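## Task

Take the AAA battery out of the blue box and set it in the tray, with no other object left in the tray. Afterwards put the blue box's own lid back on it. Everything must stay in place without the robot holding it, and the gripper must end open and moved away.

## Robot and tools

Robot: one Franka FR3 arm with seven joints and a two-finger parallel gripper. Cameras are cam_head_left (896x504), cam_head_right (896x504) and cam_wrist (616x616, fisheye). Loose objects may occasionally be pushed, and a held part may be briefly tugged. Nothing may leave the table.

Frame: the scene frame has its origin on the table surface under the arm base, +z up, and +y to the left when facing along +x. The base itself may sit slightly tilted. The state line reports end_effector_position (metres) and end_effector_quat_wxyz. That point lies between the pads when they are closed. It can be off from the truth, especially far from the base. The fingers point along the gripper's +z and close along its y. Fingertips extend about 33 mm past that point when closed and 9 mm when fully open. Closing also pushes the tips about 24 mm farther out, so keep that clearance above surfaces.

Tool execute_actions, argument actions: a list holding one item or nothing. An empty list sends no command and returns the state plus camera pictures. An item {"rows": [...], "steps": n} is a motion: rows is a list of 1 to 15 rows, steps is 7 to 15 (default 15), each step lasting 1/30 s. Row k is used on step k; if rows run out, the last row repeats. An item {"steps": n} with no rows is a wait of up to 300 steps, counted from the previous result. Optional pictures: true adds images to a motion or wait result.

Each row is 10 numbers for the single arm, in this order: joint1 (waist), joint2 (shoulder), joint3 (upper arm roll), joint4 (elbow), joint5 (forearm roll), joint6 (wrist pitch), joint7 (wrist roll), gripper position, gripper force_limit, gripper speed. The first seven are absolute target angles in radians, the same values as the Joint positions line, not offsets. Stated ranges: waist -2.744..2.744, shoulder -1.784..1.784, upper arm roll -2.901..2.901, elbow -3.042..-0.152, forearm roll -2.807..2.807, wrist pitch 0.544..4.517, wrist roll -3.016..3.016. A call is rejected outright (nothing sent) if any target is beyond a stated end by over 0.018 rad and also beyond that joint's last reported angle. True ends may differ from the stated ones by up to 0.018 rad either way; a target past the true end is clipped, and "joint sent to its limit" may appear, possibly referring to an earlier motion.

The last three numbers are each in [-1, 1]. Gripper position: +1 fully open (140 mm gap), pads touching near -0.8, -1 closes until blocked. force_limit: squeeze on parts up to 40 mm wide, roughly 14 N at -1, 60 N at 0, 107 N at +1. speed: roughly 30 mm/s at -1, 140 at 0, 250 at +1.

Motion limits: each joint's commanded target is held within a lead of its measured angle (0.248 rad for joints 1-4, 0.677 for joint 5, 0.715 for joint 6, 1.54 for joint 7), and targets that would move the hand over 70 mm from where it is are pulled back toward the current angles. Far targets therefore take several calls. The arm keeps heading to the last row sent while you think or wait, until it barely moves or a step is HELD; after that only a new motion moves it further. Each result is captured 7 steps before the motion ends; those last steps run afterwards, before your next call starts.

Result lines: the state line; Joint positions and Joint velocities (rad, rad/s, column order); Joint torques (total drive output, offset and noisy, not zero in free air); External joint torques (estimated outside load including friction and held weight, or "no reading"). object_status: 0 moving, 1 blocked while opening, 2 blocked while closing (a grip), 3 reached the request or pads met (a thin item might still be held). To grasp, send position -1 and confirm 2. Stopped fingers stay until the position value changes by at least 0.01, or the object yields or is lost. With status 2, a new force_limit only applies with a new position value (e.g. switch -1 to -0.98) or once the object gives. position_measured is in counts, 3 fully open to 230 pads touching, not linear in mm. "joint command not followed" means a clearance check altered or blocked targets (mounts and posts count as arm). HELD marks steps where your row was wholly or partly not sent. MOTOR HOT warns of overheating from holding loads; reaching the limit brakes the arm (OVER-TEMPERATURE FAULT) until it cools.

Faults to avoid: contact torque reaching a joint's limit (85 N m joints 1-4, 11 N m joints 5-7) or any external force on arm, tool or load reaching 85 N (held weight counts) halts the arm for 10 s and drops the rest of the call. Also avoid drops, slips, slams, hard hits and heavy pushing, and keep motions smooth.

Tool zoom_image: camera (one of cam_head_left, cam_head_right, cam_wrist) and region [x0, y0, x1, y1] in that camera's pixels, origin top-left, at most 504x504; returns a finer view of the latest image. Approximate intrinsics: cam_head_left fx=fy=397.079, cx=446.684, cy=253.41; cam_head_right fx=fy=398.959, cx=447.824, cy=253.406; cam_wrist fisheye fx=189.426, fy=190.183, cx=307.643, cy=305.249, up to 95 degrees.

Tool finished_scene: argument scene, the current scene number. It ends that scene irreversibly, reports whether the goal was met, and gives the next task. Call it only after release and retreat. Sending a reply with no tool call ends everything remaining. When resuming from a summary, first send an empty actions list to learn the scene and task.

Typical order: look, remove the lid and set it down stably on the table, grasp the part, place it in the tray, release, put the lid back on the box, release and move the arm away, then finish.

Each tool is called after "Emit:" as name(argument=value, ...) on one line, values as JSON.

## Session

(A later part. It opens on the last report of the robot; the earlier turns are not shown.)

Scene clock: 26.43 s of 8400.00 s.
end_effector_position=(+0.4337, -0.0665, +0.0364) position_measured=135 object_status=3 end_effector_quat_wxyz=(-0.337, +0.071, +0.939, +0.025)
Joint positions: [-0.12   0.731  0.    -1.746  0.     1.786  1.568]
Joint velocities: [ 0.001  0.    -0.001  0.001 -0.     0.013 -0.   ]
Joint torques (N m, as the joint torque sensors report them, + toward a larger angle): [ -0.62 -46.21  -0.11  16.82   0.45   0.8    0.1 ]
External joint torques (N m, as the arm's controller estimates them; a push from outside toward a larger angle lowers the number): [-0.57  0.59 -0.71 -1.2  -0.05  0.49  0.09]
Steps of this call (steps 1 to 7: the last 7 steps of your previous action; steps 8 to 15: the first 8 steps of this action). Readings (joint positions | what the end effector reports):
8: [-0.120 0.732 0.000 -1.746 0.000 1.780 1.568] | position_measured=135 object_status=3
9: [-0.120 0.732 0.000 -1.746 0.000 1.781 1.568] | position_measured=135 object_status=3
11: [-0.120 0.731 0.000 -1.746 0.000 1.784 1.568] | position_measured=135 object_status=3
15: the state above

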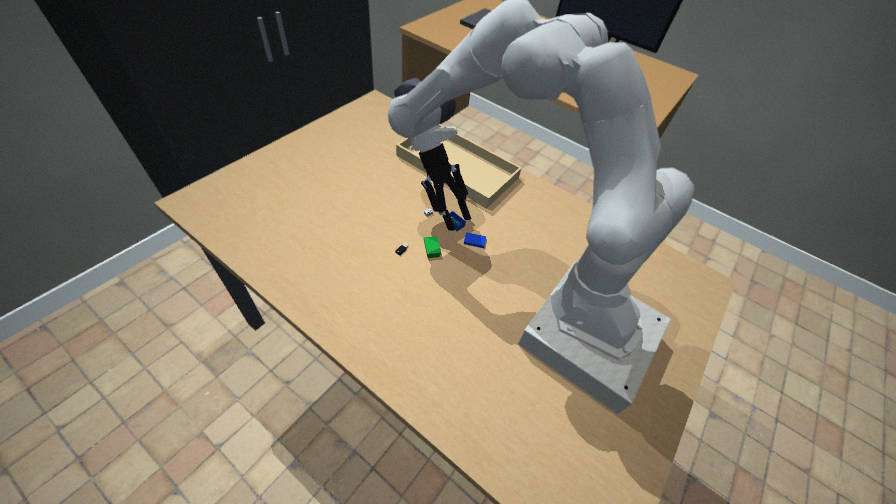

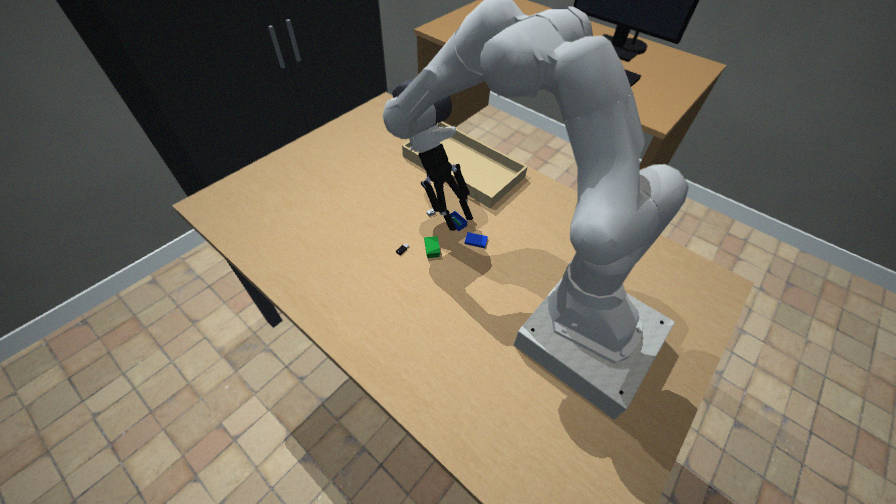

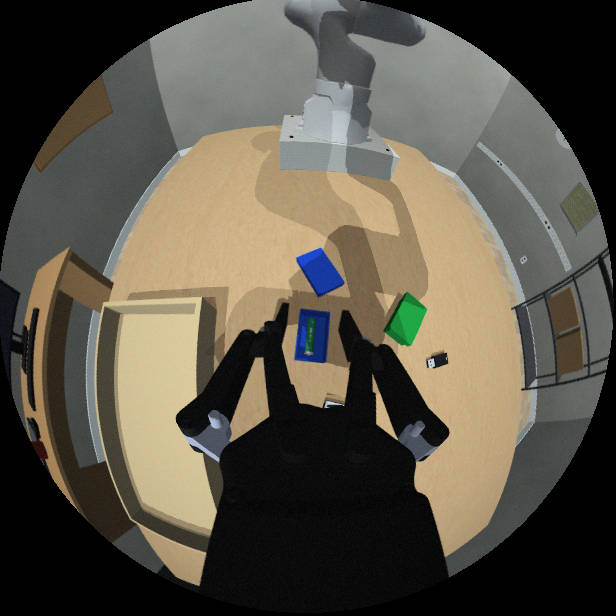

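Emit:
execute_actions(actions=[{"rows":[[-0.122,0.74,0,-1.728,0,1.785,1.571,-0.05,0,0]],"steps":12}])

Emit:
execute_actions(actions=[{"rows":[[-0.122,0.74,0,-1.728,0,1.785,1.571,-1,0,-0.2]],"steps":15}])

Emit:
execute_actions(actions=[{"rows":[[-0.122,0.74,0,-1.728,0,1.785,1.571,-1,0,-0.2]],"steps":10}], pictures=true)

Emit:
zoom_image(camera="cam_head_left", region=[410,180,510,260])

Scene clock: 26.97 s of 8400.00 s.
end_effector_position=(+0.4396, -0.0675, +0.0360) position_measured=135 object_status=3 end_effector_quat_wxyz=(-0.333, +0.071, +0.940, +0.025)
Joint positions: [-0.12   0.737  0.    -1.732  0.     1.787  1.568]
Joint velocities: [-0.     0.009  0.002  0.034 -0.001  0.001 -0.   ]
Joint torques (N m, as the joint torque sensors report them, + toward a larger angle): [ -0.03 -45.5   -0.29  18.     0.49  -0.12   0.11]
External joint torques (N m, as the arm's controller estimates them; a push from outside toward a larger angle lowers the number): [-0.01  1.18 -0.93  0.23 -0.02 -0.4   0.09]
Steps of this call (steps 1 to 7: the last 7 steps of your previous action; steps 8 to 11: the robot went on to your last target; steps 12 to 16: the first 5 steps of this action). Readings (joint positions | what the end effector reports):
12: [-0.120 0.733 0.000 -1.743 0.000 1.787 1.568] | position_measured=135 object_status=3
13: [-0.120 0.735 0.000 -1.739 0.000 1.787 1.568] | position_measured=135 object_status=3
15: [-0.120 0.737 0.000 -1.734 0.000 1.787 1.568] | position_measured=135 object_status=3
16: the state above

Scene clock: 27.47 s of 8400.00 s.
end_effector_position=(+0.4406, -0.0676, +0.0362) position_measured=178 object_status=0 end_effector_quat_wxyz=(-0.332, +0.071, +0.940, +0.025)
Joint positions: [-0.12   0.738  0.    -1.729  0.     1.787  1.568]
Joint velocities: [ 0.     0.     0.     0.006  0.    -0.     0.   ]
Joint torques (N m, as the joint torque sensors report them, + toward a larger angle): [ -0.52 -44.77   0.4   16.92   0.5    0.13   0.13]
External joint torques (N m, as the arm's controller estimates them; a push from outside toward a larger angle lowers the number): [-0.39  2.35 -0.15 -1.43  0.    0.06  0.11]
Steps of this call (steps 1 to 7: the last 7 steps of your previous action; steps 8 to 15: the first 8 steps of this action). Readings (joint positions | what the end effector reports):
8: [-0.120 0.738 0.000 -1.730 0.000 1.787 1.568] | position_measured=135 object_status=0
9: [-0.120 0.738 0.000 -1.730 0.000 1.787 1.568] | position_measured=140 object_status=0
11: [-0.120 0.738 0.000 -1.730 0.000 1.787 1.568] | position_measured=153 object_status=0
15: the state above

Scene clock: 27.80 s of 8400.00 s.
end_effector_position=(+0.4406, -0.0676, +0.0362) position_measured=182 object_status=2 end_effector_quat_wxyz=(-0.332, +0.071, +0.940, +0.025)
Joint positions: [-0.12   0.738  0.    -1.729  0.     1.787  1.568]
Joint velocities: [-0.001 -0.001  0.001 -0.    -0.     0.001 -0.   ]
Joint torques (N m, as the joint torque sensors report them, + toward a larger angle): [ -0.58 -46.11  -0.18  17.58   0.47   0.14   0.09]
External joint torques (N m, as the arm's controller estimates them; a push from outside toward a larger angle lowers the number): [-0.55  1.   -0.81 -0.63 -0.04 -0.22  0.08]
Steps of this call (steps 1 to 7: the last 7 steps of your previous action; steps 8 to 10: the first 3 steps of this action). Readings (joint positions | what the end effector reports):
8: [-0.120 0.738 0.000 -1.729 0.000 1.787 1.568] | position_measured=182 object_status=2
9: [-0.120 0.738 0.000 -1.729 0.000 1.787 1.568] | position_measured=182 object_status=2
10: the state above

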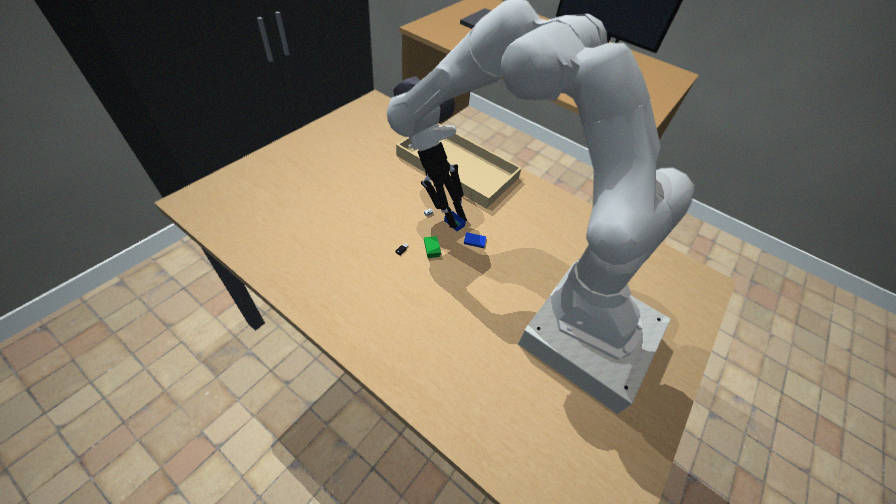

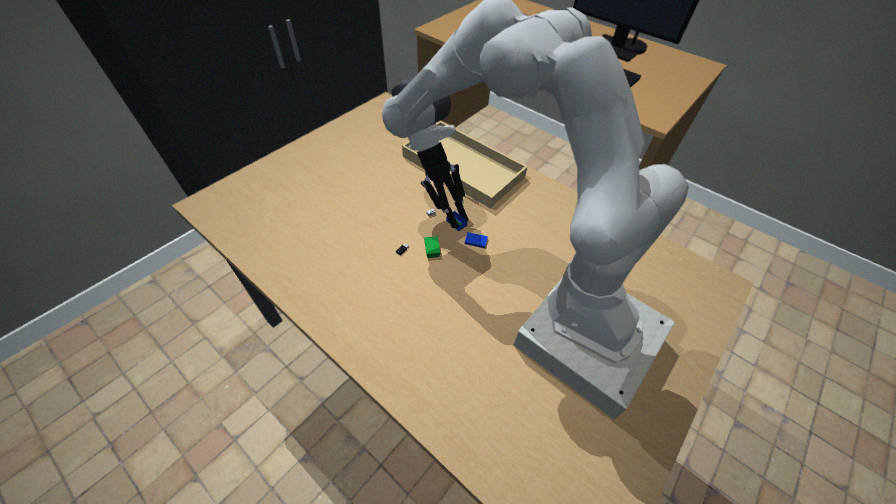

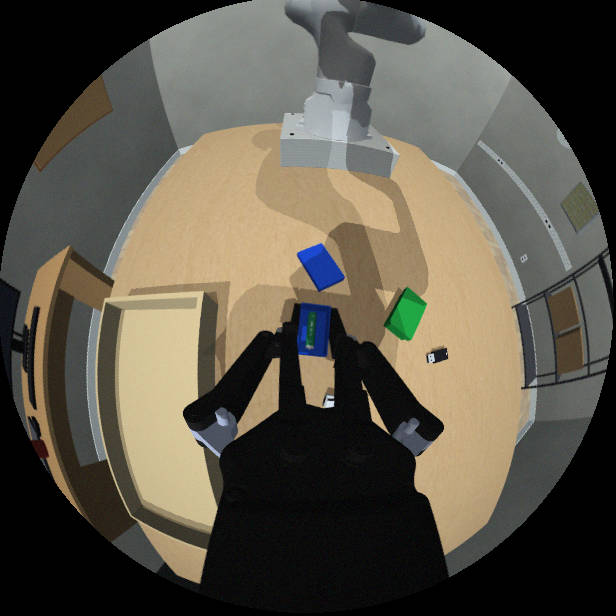

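Region (410, 180, 510, 260) of cam_head_left's 896x504 image, scaled by 5.040, with more detail than that image has; it fills the top 403 rows of this view, and the rest is white.

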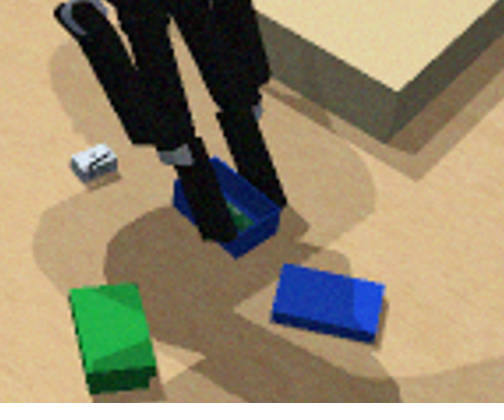

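Emit:
execute_actions(actions=[{"rows":[[-0.122,0.71,0,-1.73,0,1.76,1.571,-1,0,-0.2],[-0.122,0.66,0,-1.74,0,1.73,1.571,-1,0,-0.2],[-0.122,0.6,0,-1.76,0,1.7,1.571,-1,0,-0.2],[-0.122,0.53,0,-1.79,0,1.68,1.571,-1,0,-0.2],[-0.122,0.46,0,-1.82,0,1.66,1.571,-1,0,-0.2]],"steps":15}])

Emit:
execute_actions(actions=[{"rows":[[-0.2,0.42,0,-1.85,0,1.75,1.571,-1,0,-0.2],[-0.3,0.4,0,-1.88,0,1.9,1.571,-1,0,-0.2],[-0.4,0.38,0,-1.9,0,2.05,1.571,-1,0,-0.2],[-0.48,0.356,0,-1.927,0,2.283,1.571,-1,0,-0.2]],"steps":15}])

Emit:
execute_actions(actions=[{"rows":[[-0.48,0.356,0,-1.927,0,2.283,1.571,-1,0,-0.2]],"steps":15}], pictures=true)

Scene clock: 28.67 s of 8400.00 s.
end_effector_position=(+0.4533, -0.0694, +0.1389) position_measured=182 object_status=2 end_effector_quat_wxyz=(-0.292, +0.072, +0.953, +0.022)
Joint positions: [-0.12   0.502  0.    -1.801  0.     1.705  1.568]
Joint velocities: [ 0.    -0.892  0.001 -0.032  0.001 -0.231  0.001]
Joint torques (N m, as the joint torque sensors report them, + toward a larger angle): [ -0.42 -24.55  -0.59  10.17   0.52  -0.38   0.15]
External joint torques (N m, as the arm's controller estimates them; a push from outside toward a larger angle lowers the number): [-0.23 -1.17 -0.8  -0.87  0.03 -0.45  0.15]
Steps of this call (steps 1 to 7: the last 7 steps of your previous action; steps 8 to 15: the robot went on to your last target; steps 16 to 18: nothing new was sent; steps 19 to 26: the first 8 steps of this action). Readings (joint positions | what the end effector reports):
19: [-0.120 0.736 0.000 -1.731 0.000 1.784 1.568] | position_measured=182 object_status=2
20: [-0.120 0.725 0.000 -1.736 0.000 1.776 1.568] | position_measured=182 object_status=2
22: [-0.120 0.667 0.000 -1.762 0.000 1.750 1.568] | position_measured=182 object_status=2
26: the state above

Scene clock: 29.17 s of 8400.00 s.
end_effector_position=(+0.4742, -0.1630, +0.1520) position_measured=182 object_status=2 end_effector_quat_wxyz=(-0.194, +0.162, +0.967, +0.034)
Joint positions: [-0.309  0.402  0.009 -1.881  0.001  1.885  1.568]
Joint velocities: [-0.733 -0.178 -0.069 -0.165  0.     0.889 -0.   ]
Joint torques (N m, as the joint torque sensors report them, + toward a larger angle): [  1.64 -40.94   2.11  20.32   0.57   1.68  -0.08]
External joint torques (N m, as the arm's controller estimates them; a push from outside toward a larger angle lowers the number): [-1.69  0.24 -0.86 -0.54 -0.05  0.66 -0.1 ]
Steps of this call (steps 1 to 7: the last 7 steps of your previous action; steps 8 to 15: the first 8 steps of this action). Readings (joint positions | what the end effector reports):
8: [-0.130 0.452 0.007 -1.824 0.001 1.684 1.568] | position_measured=182 object_status=2
9: [-0.151 0.443 0.014 -1.838 0.001 1.706 1.568] | position_measured=182 object_status=2
11: [-0.205 0.428 0.015 -1.855 0.001 1.762 1.568] | position_measured=182 object_status=2
15: the state above

Scene clock: 29.67 s of 8400.00 s.
end_effector_position=(+0.5301, -0.3014, +0.1686) position_measured=182 object_status=2 end_effector_quat_wxyz=(-0.015, +0.255, +0.967, +0.003)
Joint positions: [-0.482  0.357 -0.003 -1.924  0.001  2.248  1.568]
Joint velocities: [ 0.001  0.003  0.028 -0.012 -0.     0.199  0.001]
Joint torques (N m, as the joint torque sensors report them, + toward a larger angle): [  2.73 -41.47   0.13  19.74   0.46   2.64   0.05]
External joint torques (N m, as the arm's controller estimates them; a push from outside toward a larger angle lowers the number): [ 3.2  -0.54  0.27 -2.16 -0.15  0.4   0.05]
Steps of this call (steps 1 to 7: the last 7 steps of your previous action; steps 8 to 15: the first 8 steps of this action). Readings (joint positions | what the end effector reports):
8: [-0.464 0.363 -0.003 -1.919 0.001 2.145 1.568] | position_measured=182 object_status=2
9: [-0.473 0.361 -0.005 -1.920 0.001 2.170 1.568] | position_measured=182 object_status=2
11: [-0.481 0.358 -0.006 -1.922 0.001 2.207 1.568] | position_measured=182 object_status=2
15: the state above

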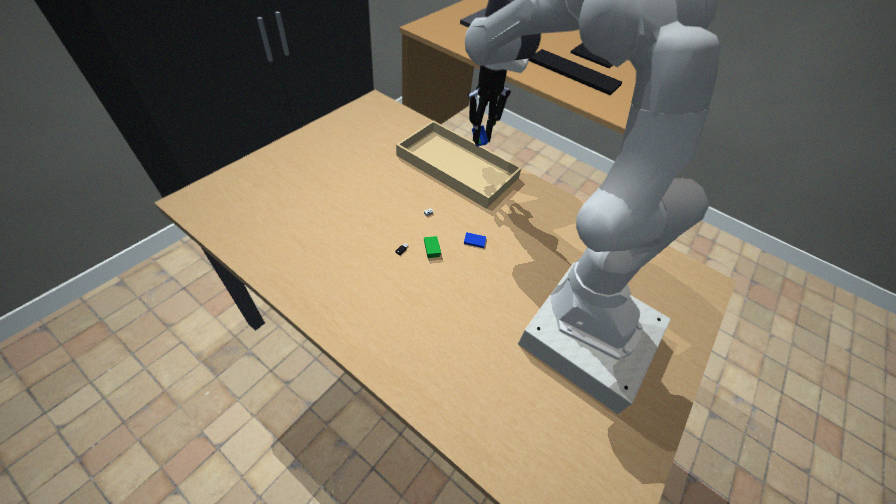

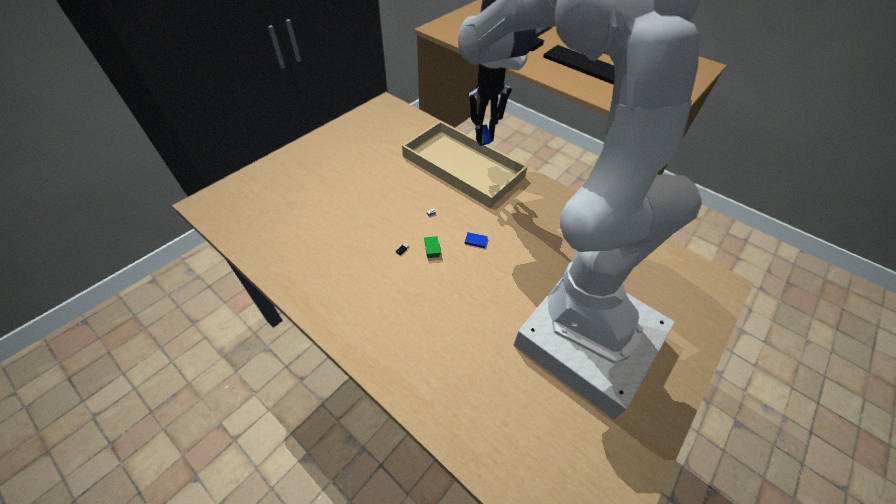

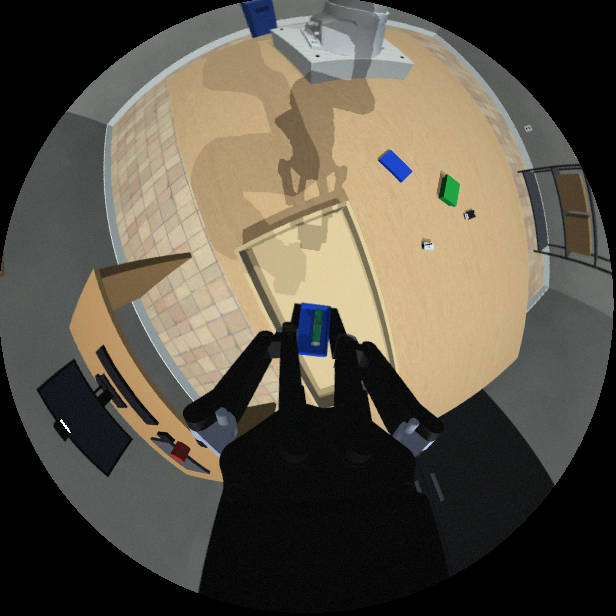

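Emit:
execute_actions(actions=[{"rows":[[-0.49,0.356,0,-2.05,0,2.6,1.571,-1,0,-0.2],[-0.49,0.355,0,-2.2,0,2.9,1.571,-1,0,-0.2],[-0.49,0.354,0,-2.35,0,3.2,1.571,-1,0,-0.2],[-0.49,0.353,0,-2.47,0,3.45,1.571,-1,0,-0.2],[-0.49,0.352,0,-2.549,0,3.643,1.571,-1,0,-0.2]],"steps":15}])

Emit:
execute_actions(actions=[{"rows":[[-0.49,0.352,0,-2.549,0,3.9,1.571,-1,0,-0.2]],"steps":15}])

Emit:
execute_actions(actions=[{"rows":[[-0.49,0.4,0,-2.58,0,4.1,1.571,-1,0,-0.2]],"steps":15}], pictures=true)

Scene clock: 33.03 s of 8400.00 s.
end_effector_position=(+0.5051, -0.2900, +0.0711) position_measured=182 object_status=2 end_effector_quat_wxyz=(+0.161, +0.253, +0.953, -0.044)
Joint positions: [-0.488  0.359 -0.001 -2.439  0.001  3.13   1.568]
Joint velocities: [ 0.     0.242 -0.    -1.427 -0.001  2.473  0.001]
Joint torques (N m, as the joint torque sensors report them, + toward a larger angle): [ -0.28 -51.68   0.25  33.18   0.22   7.01   0.04]
External joint torques (N m, as the arm's controller estimates them; a push from outside toward a larger angle lowers the number): [ 0.14  1.02  0.36 -2.38 -0.4   1.14  0.07]
Steps of this call (steps 1 to 7: the last 7 steps of your previous action; steps 8 to 30: the robot went on to your last target; steps 31 to 90: nothing new was sent; then 0.10 s passed at rest; steps 91 to 98: the first 8 steps of this action). Readings (joint positions | what the end effector reports):
91: [-0.483 0.350 -0.001 -1.949 0.001 2.326 1.568] | position_measured=182 object_status=2
92: [-0.484 0.339 -0.001 -2.007 0.001 2.422 1.568] | position_measured=182 object_status=2
94: [-0.486 0.338 -0.001 -2.153 0.001 2.667 1.568] | position_measured=182 object_status=2
98: the state above

Scene clock: 33.53 s of 8400.00 s.
end_effector_position=(+0.5681, -0.3262, +0.1788) position_measured=182 object_status=2 end_effector_quat_wxyz=(+0.396, +0.234, +0.881, -0.107)
Joint positions: [-0.488  0.355 -0.001 -2.546  0.001  3.744  1.568]
Joint velocities: [-0.001 -0.024  0.001 -0.012 -0.     0.939  0.   ]
Joint torques (N m, as the joint torque sensors report them, + toward a larger angle): [ -0.9  -32.86   0.64  11.4   -0.03   3.93   0.06]
External joint torques (N m, as the arm's controller estimates them; a push from outside toward a larger angle lowers the number): [-0.82 -0.13  0.38 -2.46 -0.22  0.87  0.07]
Steps of this call (steps 1 to 7: the last 7 steps of your previous action; steps 8 to 15: the first 8 steps of this action). Readings (joint positions | what the end effector reports):
8: [-0.488 0.359 -0.001 -2.540 0.001 3.491 1.568] | position_measured=182 object_status=2
9: [-0.488 0.358 -0.001 -2.541 0.001 3.527 1.568] | position_measured=182 object_status=2
11: [-0.488 0.357 -0.001 -2.543 0.001 3.601 1.568] | position_measured=182 object_status=2
15: the state above

Scene clock: 34.03 s of 8400.00 s.
end_effector_position=(+0.5758, -0.3305, +0.2277) position_measured=182 object_status=2 end_effector_quat_wxyz=(+0.493, +0.220, +0.831, -0.133)
Joint positions: [-0.488  0.399 -0.001 -2.579  0.001  4.046  1.568]
Joint velocities: [ 0.001  0.004 -0.    -0.006 -0.001  0.309  0.   ]
Joint torques (N m, as the joint torque sensors report them, + toward a larger angle): [ -0.46 -33.99  -0.08  11.31  -0.06   3.68   0.09]
External joint torques (N m, as the arm's controller estimates them; a push from outside toward a larger angle lowers the number): [-0.45 -0.16 -0.43 -1.79 -0.19  0.4   0.11]
Steps of this call (steps 1 to 7: the last 7 steps of your previous action; steps 8 to 15: the first 8 steps of this action). Readings (joint positions | what the end effector reports):
8: [-0.488 0.358 -0.001 -2.550 0.001 3.894 1.568] | position_measured=182 object_status=2
9: [-0.488 0.369 -0.001 -2.558 0.001 3.932 1.568] | position_measured=182 object_status=2
11: [-0.488 0.388 -0.001 -2.571 0.001 3.986 1.568] | position_measured=182 object_status=2
15: the state above

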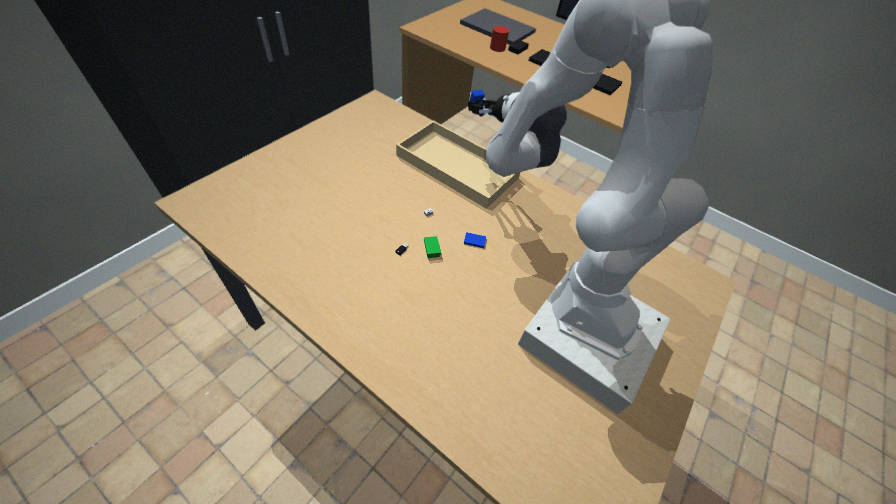

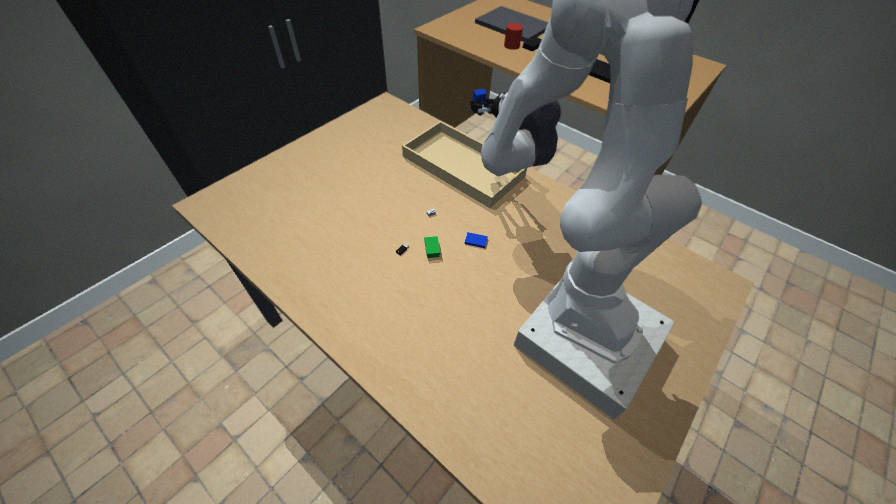

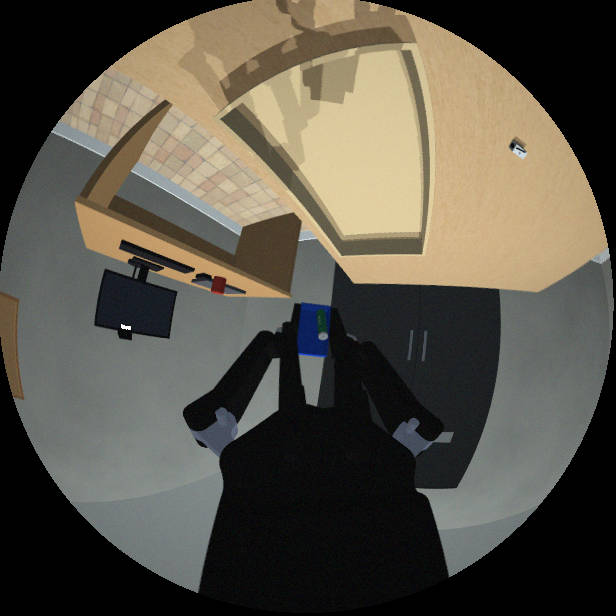

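Emit:
execute_actions(actions=[{"rows":[[-0.48,0.45,0,-2.6,0,4.2,1.571,-1,0,-0.2],[-0.47,0.5,0,-2.62,0,4.3,1.571,-1,0,-0.2],[-0.46,0.56,0,-2.64,0,4.4,1.571,-1,0,-0.2],[-0.46,0.6,0,-2.65,0,4.49,1.571,-1,0,-0.2]],"steps":15}])

Emit:
execute_actions(actions=[{"rows":[[-0.46,0.6,0,-2.65,0,4.49,1.571,-1,0,-0.2]],"steps":15}], pictures=true)

Scene clock: 35.07 s of 8400.00 s.
end_effector_position=(+0.5398, -0.2923, +0.1787) position_measured=182 object_status=2 end_effector_quat_wxyz=(+0.519, +0.206, +0.819, -0.133)
Joint positions: [-0.463  0.594  0.    -2.649  0.001  4.37   1.568]
Joint velocities: [ 0.018  0.226  0.    -0.088 -0.     0.676 -0.   ]
Joint torques (N m, as the joint torque sensors report them, + toward a larger angle): [  1.56 -39.76   0.29   9.54  -0.3    4.54  -0.01]
External joint torques (N m, as the arm's controller estimates them; a push from outside toward a larger angle lowers the number): [ 2.26  1.82  0.5  -2.6  -0.37  0.66  0.02]
Steps of this call (steps 1 to 7: the last 7 steps of your previous action; steps 8 to 23: the robot went on to your last target; steps 24 to 31: the first 8 steps of this action). Readings (joint positions | what the end effector reports):
24: [-0.487 0.405 -0.001 -2.580 0.001 4.112 1.568] | position_measured=182 object_status=2
25: [-0.484 0.422 -0.001 -2.585 0.001 4.143 1.568] | position_measured=182 object_status=2
27: [-0.474 0.494 -0.001 -2.609 0.001 4.238 1.568] | position_measured=182 object_status=2
31: the state above

Scene clock: 35.57 s of 8400.00 s.
end_effector_position=(+0.5419, -0.2930, +0.2105) position_measured=182 object_status=2 end_effector_quat_wxyz=(+0.560, +0.199, +0.791, -0.144)
Joint positions: [-0.463  0.6    0.    -2.651  0.001  4.482  1.568]
Joint velocities: [-0.001 -0.001 -0.002 -0.    -0.     0.035 -0.003]
Joint torques (N m, as the joint torque sensors report them, + toward a larger angle): [  1.82 -32.37  -0.24   6.02  -0.3    3.52   0.04]
External joint torques (N m, as the arm's controller estimates them; a push from outside toward a larger angle lowers the number): [ 1.93  0.18 -0.67 -0.71 -0.22  0.42  0.07]
Steps of this call (steps 1 to 7: the last 7 steps of your previous action; steps 8 to 15: the first 8 steps of this action). Readings (joint positions | what the end effector reports):
8: [-0.463 0.600 0.000 -2.651 0.001 4.464 1.568] | position_measured=182 object_status=2
9: [-0.463 0.600 0.000 -2.651 0.001 4.468 1.568] | position_measured=182 object_status=2
11: [-0.463 0.600 0.000 -2.651 0.001 4.474 1.568] | position_measured=182 object_status=2
15: the state above

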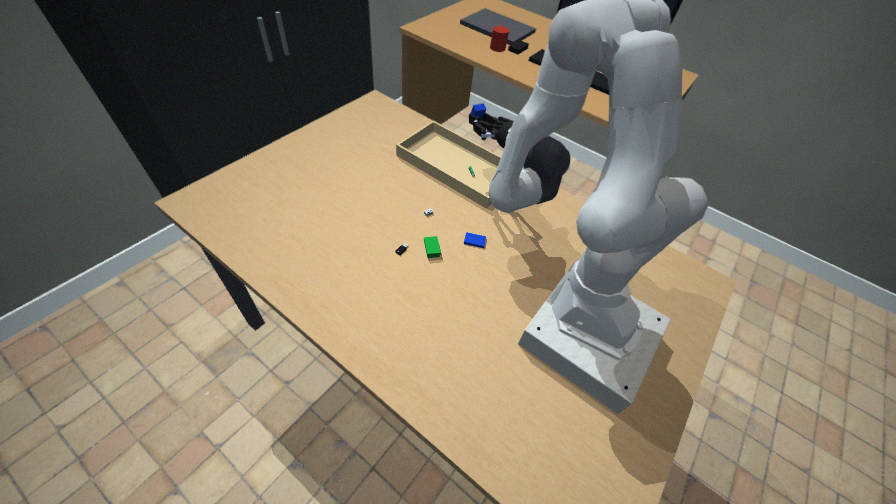

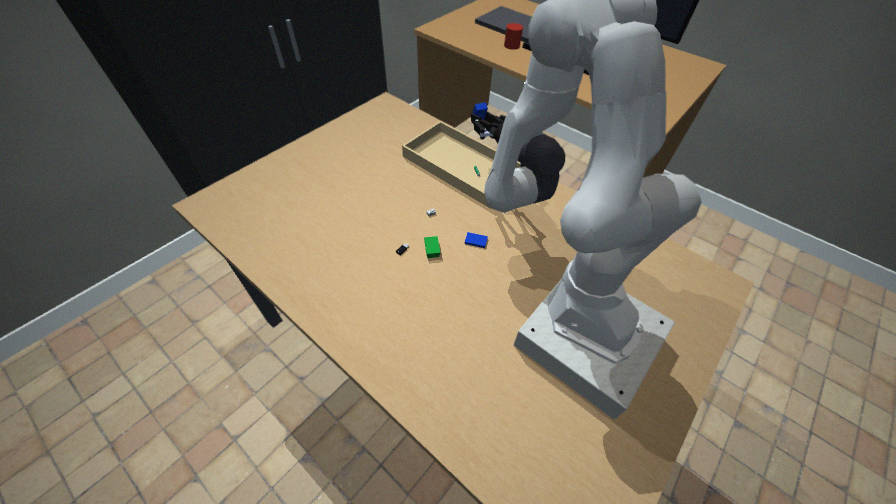

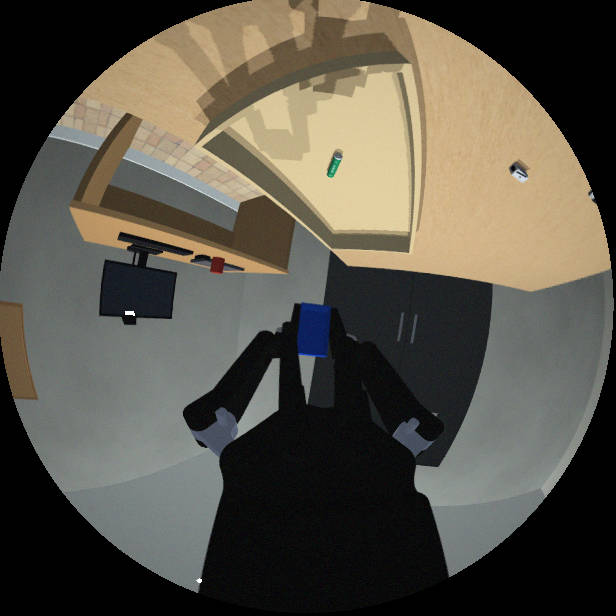

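Emit:
execute_actions(actions=[{"rows":[[-0.46,0.5,0,-2.62,0,4.2,1.571,-1,0,-0.2],[-0.46,0.4,0,-2.58,0,3.95,1.571,-1,0,-0.2],[-0.46,0.352,0,-2.549,0,3.7,1.571,-1,0,-0.2]],"steps":15}])

Emit:
execute_actions(actions=[{"rows":[[-0.46,0.3,0,-2.47,0,3.45,1.571,-1,0,-0.2],[-0.46,0.3,0,-2.35,0,3.2,1.571,-1,0,-0.2],[-0.46,0.3,0,-2.2,0,2.9,1.571,-1,0,-0.2],[-0.44,0.32,0,-2.05,0,2.6,1.571,-1,0,-0.2],[-0.42,0.35,0,-1.93,0,2.28,1.571,-1,0,-0.2]],"steps":15}])

Emit:
execute_actions(actions=[{"rows":[[-0.35,0.38,0,-1.9,0,2.05,1.571,-1,0,-0.2],[-0.25,0.41,0,-1.87,0,1.85,1.571,-1,0,-0.2],[-0.16,0.44,0,-1.84,0,1.72,1.571,-1,0,-0.2],[-0.122,0.46,0,-1.82,0,1.66,1.571,-1,0,-0.2]],"steps":15}])

Emit:
execute_actions(actions=[{"rows":[[-0.122,0.46,0,-1.82,0,1.66,1.571,-1,0,-0.2],[-0.122,0.46,0,-1.82,0,1.66,1.571,-1,0,-0.2],[-0.122,0.53,0,-1.79,0,1.68,1.571,-1,0,-0.2],[-0.122,0.6,0,-1.76,0,1.7,1.571,-1,0,-0.2],[-0.122,0.66,0,-1.74,0,1.73,1.571,-1,0,-0.2],[-0.122,0.7,0,-1.73,0,1.755,1.571,-1,0,-0.2]],"steps":15}])

Emit:
execute_actions(actions=[{"rows":[[-0.122,0.715,0,-1.728,0,1.77,1.571,-1,0,-0.2],[-0.122,0.728,0,-1.728,0,1.78,1.571,-1,0,-0.2],[-0.122,0.737,0,-1.728,0,1.785,1.571,-1,0,-0.2]],"steps":15}], pictures=true)

Emit:
zoom_image(camera="cam_head_left", region=[410,180,510,260])

Scene clock: 36.53 s of 8400.00 s.
end_effector_position=(+0.5938, -0.3209, +0.2324) position_measured=182 object_status=2 end_effector_quat_wxyz=(+0.474, +0.213, +0.846, -0.121)
Joint positions: [-0.463  0.355  0.    -2.548  0.001  3.923  1.568]
Joint velocities: [ 0.    -0.156  0.001  0.056  0.001 -1.145  0.001]
Joint torques (N m, as the joint torque sensors report them, + toward a larger angle): [  1.76 -26.71  -0.63   9.13   0.01   2.2    0.05]
External joint torques (N m, as the arm's controller estimates them; a push from outside toward a larger angle lowers the number): [ 1.8  -1.25 -0.9  -0.14 -0.16 -0.6   0.07]
Steps of this call (steps 1 to 7: the last 7 steps of your previous action; steps 8 to 15: the robot went on to your last target; steps 16 to 21: nothing new was sent; steps 22 to 29: the first 8 steps of this action). Readings (joint positions | what the end effector reports):
22: [-0.463 0.588 0.000 -2.649 0.001 4.448 1.568] | position_measured=182 object_status=2
23: [-0.463 0.551 0.000 -2.640 0.001 4.367 1.568] | position_measured=182 object_status=2
25: [-0.463 0.445 0.000 -2.592 0.001 4.156 1.568] | position_measured=182 object_status=2
29: the state above

Scene clock: 37.03 s of 8400.00 s.
end_effector_position=(+0.6563, -0.3308, +0.2163) position_measured=182 object_status=2 end_effector_quat_wxyz=(+0.253, +0.222, +0.940, -0.061)
Joint positions: [-0.433  0.341 -0.001 -2.076  0.001  2.941  1.568]
Joint velocities: [ 0.129 -0.095  0.043  1.278  0.    -2.34   0.   ]
Joint torques (N m, as the joint torque sensors report them, + toward a larger angle): [ -0.21 -32.39  -2.61   7.6    0.56   0.7   -0.03]
External joint torques (N m, as the arm's controller estimates them; a push from outside toward a larger angle lowers the number): [ 3.14 -0.8  -0.02  0.15  0.06 -0.92 -0.03]
Steps of this call (steps 1 to 7: the last 7 steps of your previous action; steps 8 to 15: the first 8 steps of this action). Readings (joint positions | what the end effector reports):
8: [-0.462 0.348 0.000 -2.537 0.001 3.711 1.568] | position_measured=182 object_status=2
9: [-0.462 0.342 0.000 -2.497 0.001 3.627 1.568] | position_measured=182 object_status=2
11: [-0.460 0.331 -0.001 -2.354 0.001 3.384 1.568] | position_measured=182 object_status=2
15: the state above

Scene clock: 37.53 s of 8400.00 s.
end_effector_position=(+0.5990, -0.2212, +0.1675) position_measured=182 object_status=2 end_effector_quat_wxyz=(+0.017, +0.175, +0.984, -0.005)
Joint positions: [-0.312  0.387 -0.008 -1.896  0.001  2.317  1.568]
Joint velocities: [ 0.512  0.193  0.036  0.19  -0.001 -0.956  0.001]
Joint torques (N m, as the joint torque sensors report them, + toward a larger angle): [ -0.69 -41.7   -1.83  21.71   0.68   2.07  -0.11]
External joint torques (N m, as the arm's controller estimates them; a push from outside toward a larger angle lowers the number): [ 1.3   1.93 -0.71 -0.13  0.08 -0.51 -0.11]
Steps of this call (steps 1 to 7: the last 7 steps of your previous action; steps 8 to 15: the first 8 steps of this action). Readings (joint positions | what the end effector reports):
8: [-0.421 0.342 -0.002 -1.950 0.001 2.544 1.568] | position_measured=182 object_status=2
9: [-0.412 0.346 -0.005 -1.942 0.001 2.508 1.568] | position_measured=182 object_status=2
11: [-0.383 0.359 -0.009 -1.926 0.001 2.445 1.568] | position_measured=182 object_status=2
15: the state above

Scene clock: 38.03 s of 8400.00 s.
end_effector_position=(+0.4933, -0.0798, +0.0863) position_measured=182 object_status=2 end_effector_quat_wxyz=(-0.248, +0.077, +0.966, +0.020)
Joint positions: [-0.131  0.606  0.003 -1.755  0.001  1.856  1.568]
Joint velocities: [ 0.111  1.084 -0.001  0.294 -0.    -0.517 -0.002]
Joint torques (N m, as the joint torque sensors report them, + toward a larger angle): [  0.96 -47.69  -1.25  17.53   0.44  -0.05   0.1 ]
External joint torques (N m, as the arm's controller estimates them; a push from outside toward a larger angle lowers the number): [ 3.28  1.5   0.08 -0.39  0.03 -0.37  0.09]
Steps of this call (steps 1 to 7: the last 7 steps of your previous action; steps 8 to 15: the first 8 steps of this action). Readings (joint positions | what the end effector reports):
8: [-0.189 0.433 -0.002 -1.849 0.001 2.036 1.568] | position_measured=182 object_status=2
9: [-0.177 0.438 -0.001 -1.844 0.001 1.999 1.568] | position_measured=182 object_status=2
11: [-0.155 0.468 0.000 -1.816 0.001 1.931 1.568] | position_measured=182 object_status=2
15: the state above

Scene clock: 38.53 s of 8400.00 s.
end_effector_position=(+0.4399, -0.0685, +0.0382) position_measured=182 object_status=2 end_effector_quat_wxyz=(-0.333, +0.072, +0.940, +0.026)
Joint positions: [-0.124  0.736  0.001 -1.729  0.001  1.781  1.568]
Joint velocities: [ 0.001  0.049 -0.002 -0.     0.     0.004 -0.   ]
Joint torques (N m, as the joint torque sensors report them, + toward a larger angle): [  1.5  -48.16  -0.4   17.51   0.45   1.04   0.07]
External joint torques (N m, as the arm's controller estimates them; a push from outside toward a larger angle lowers the number): [ 1.49  1.66 -1.1  -2.16 -0.1   0.59  0.05]
Steps of this call (steps 1 to 7: the last 7 steps of your previous action; steps 8 to 15: the first 8 steps of this action). Readings (joint positions | what the end effector reports):
8: [-0.124 0.708 0.002 -1.737 0.001 1.777 1.568] | position_measured=182 object_status=2
9: [-0.124 0.710 0.001 -1.733 0.001 1.778 1.568] | position_measured=182 object_status=2
11: [-0.124 0.720 0.001 -1.729 0.001 1.780 1.568] | position_measured=182 object_status=2
15: the state above

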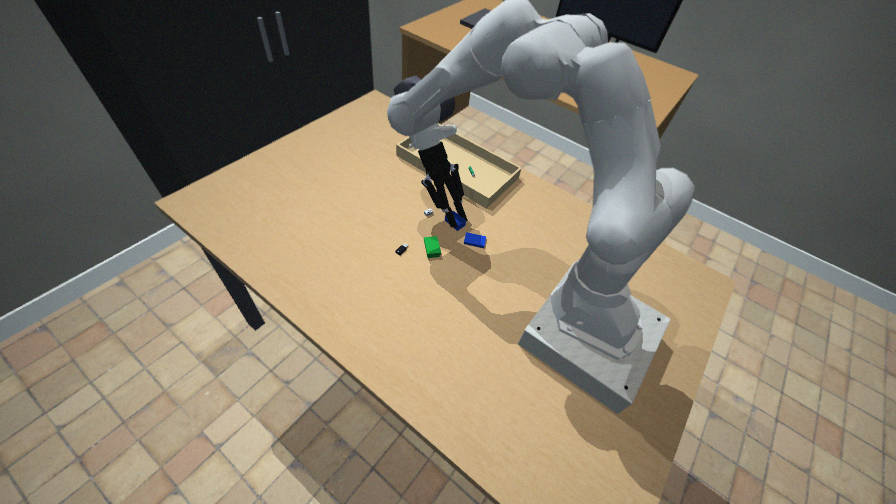

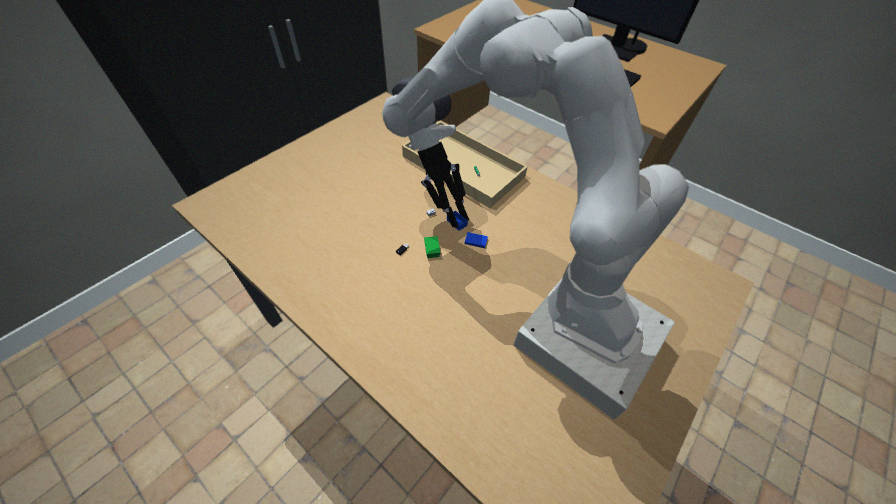

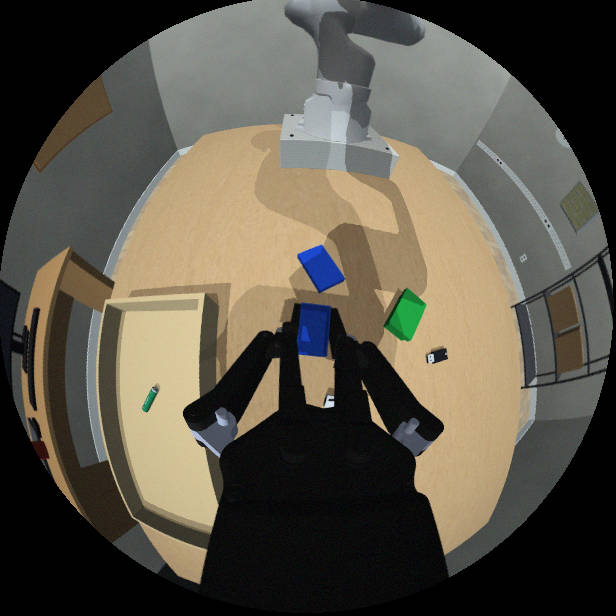

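Region (410, 180, 510, 260) of cam_head_left's 896x504 image, scaled by 5.040, with more detail than that image has; it fills the top 403 rows of this view, and the rest is white.

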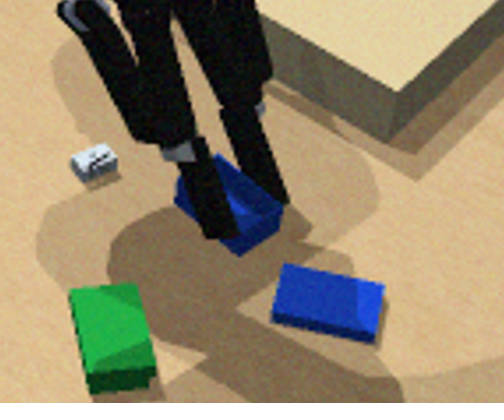

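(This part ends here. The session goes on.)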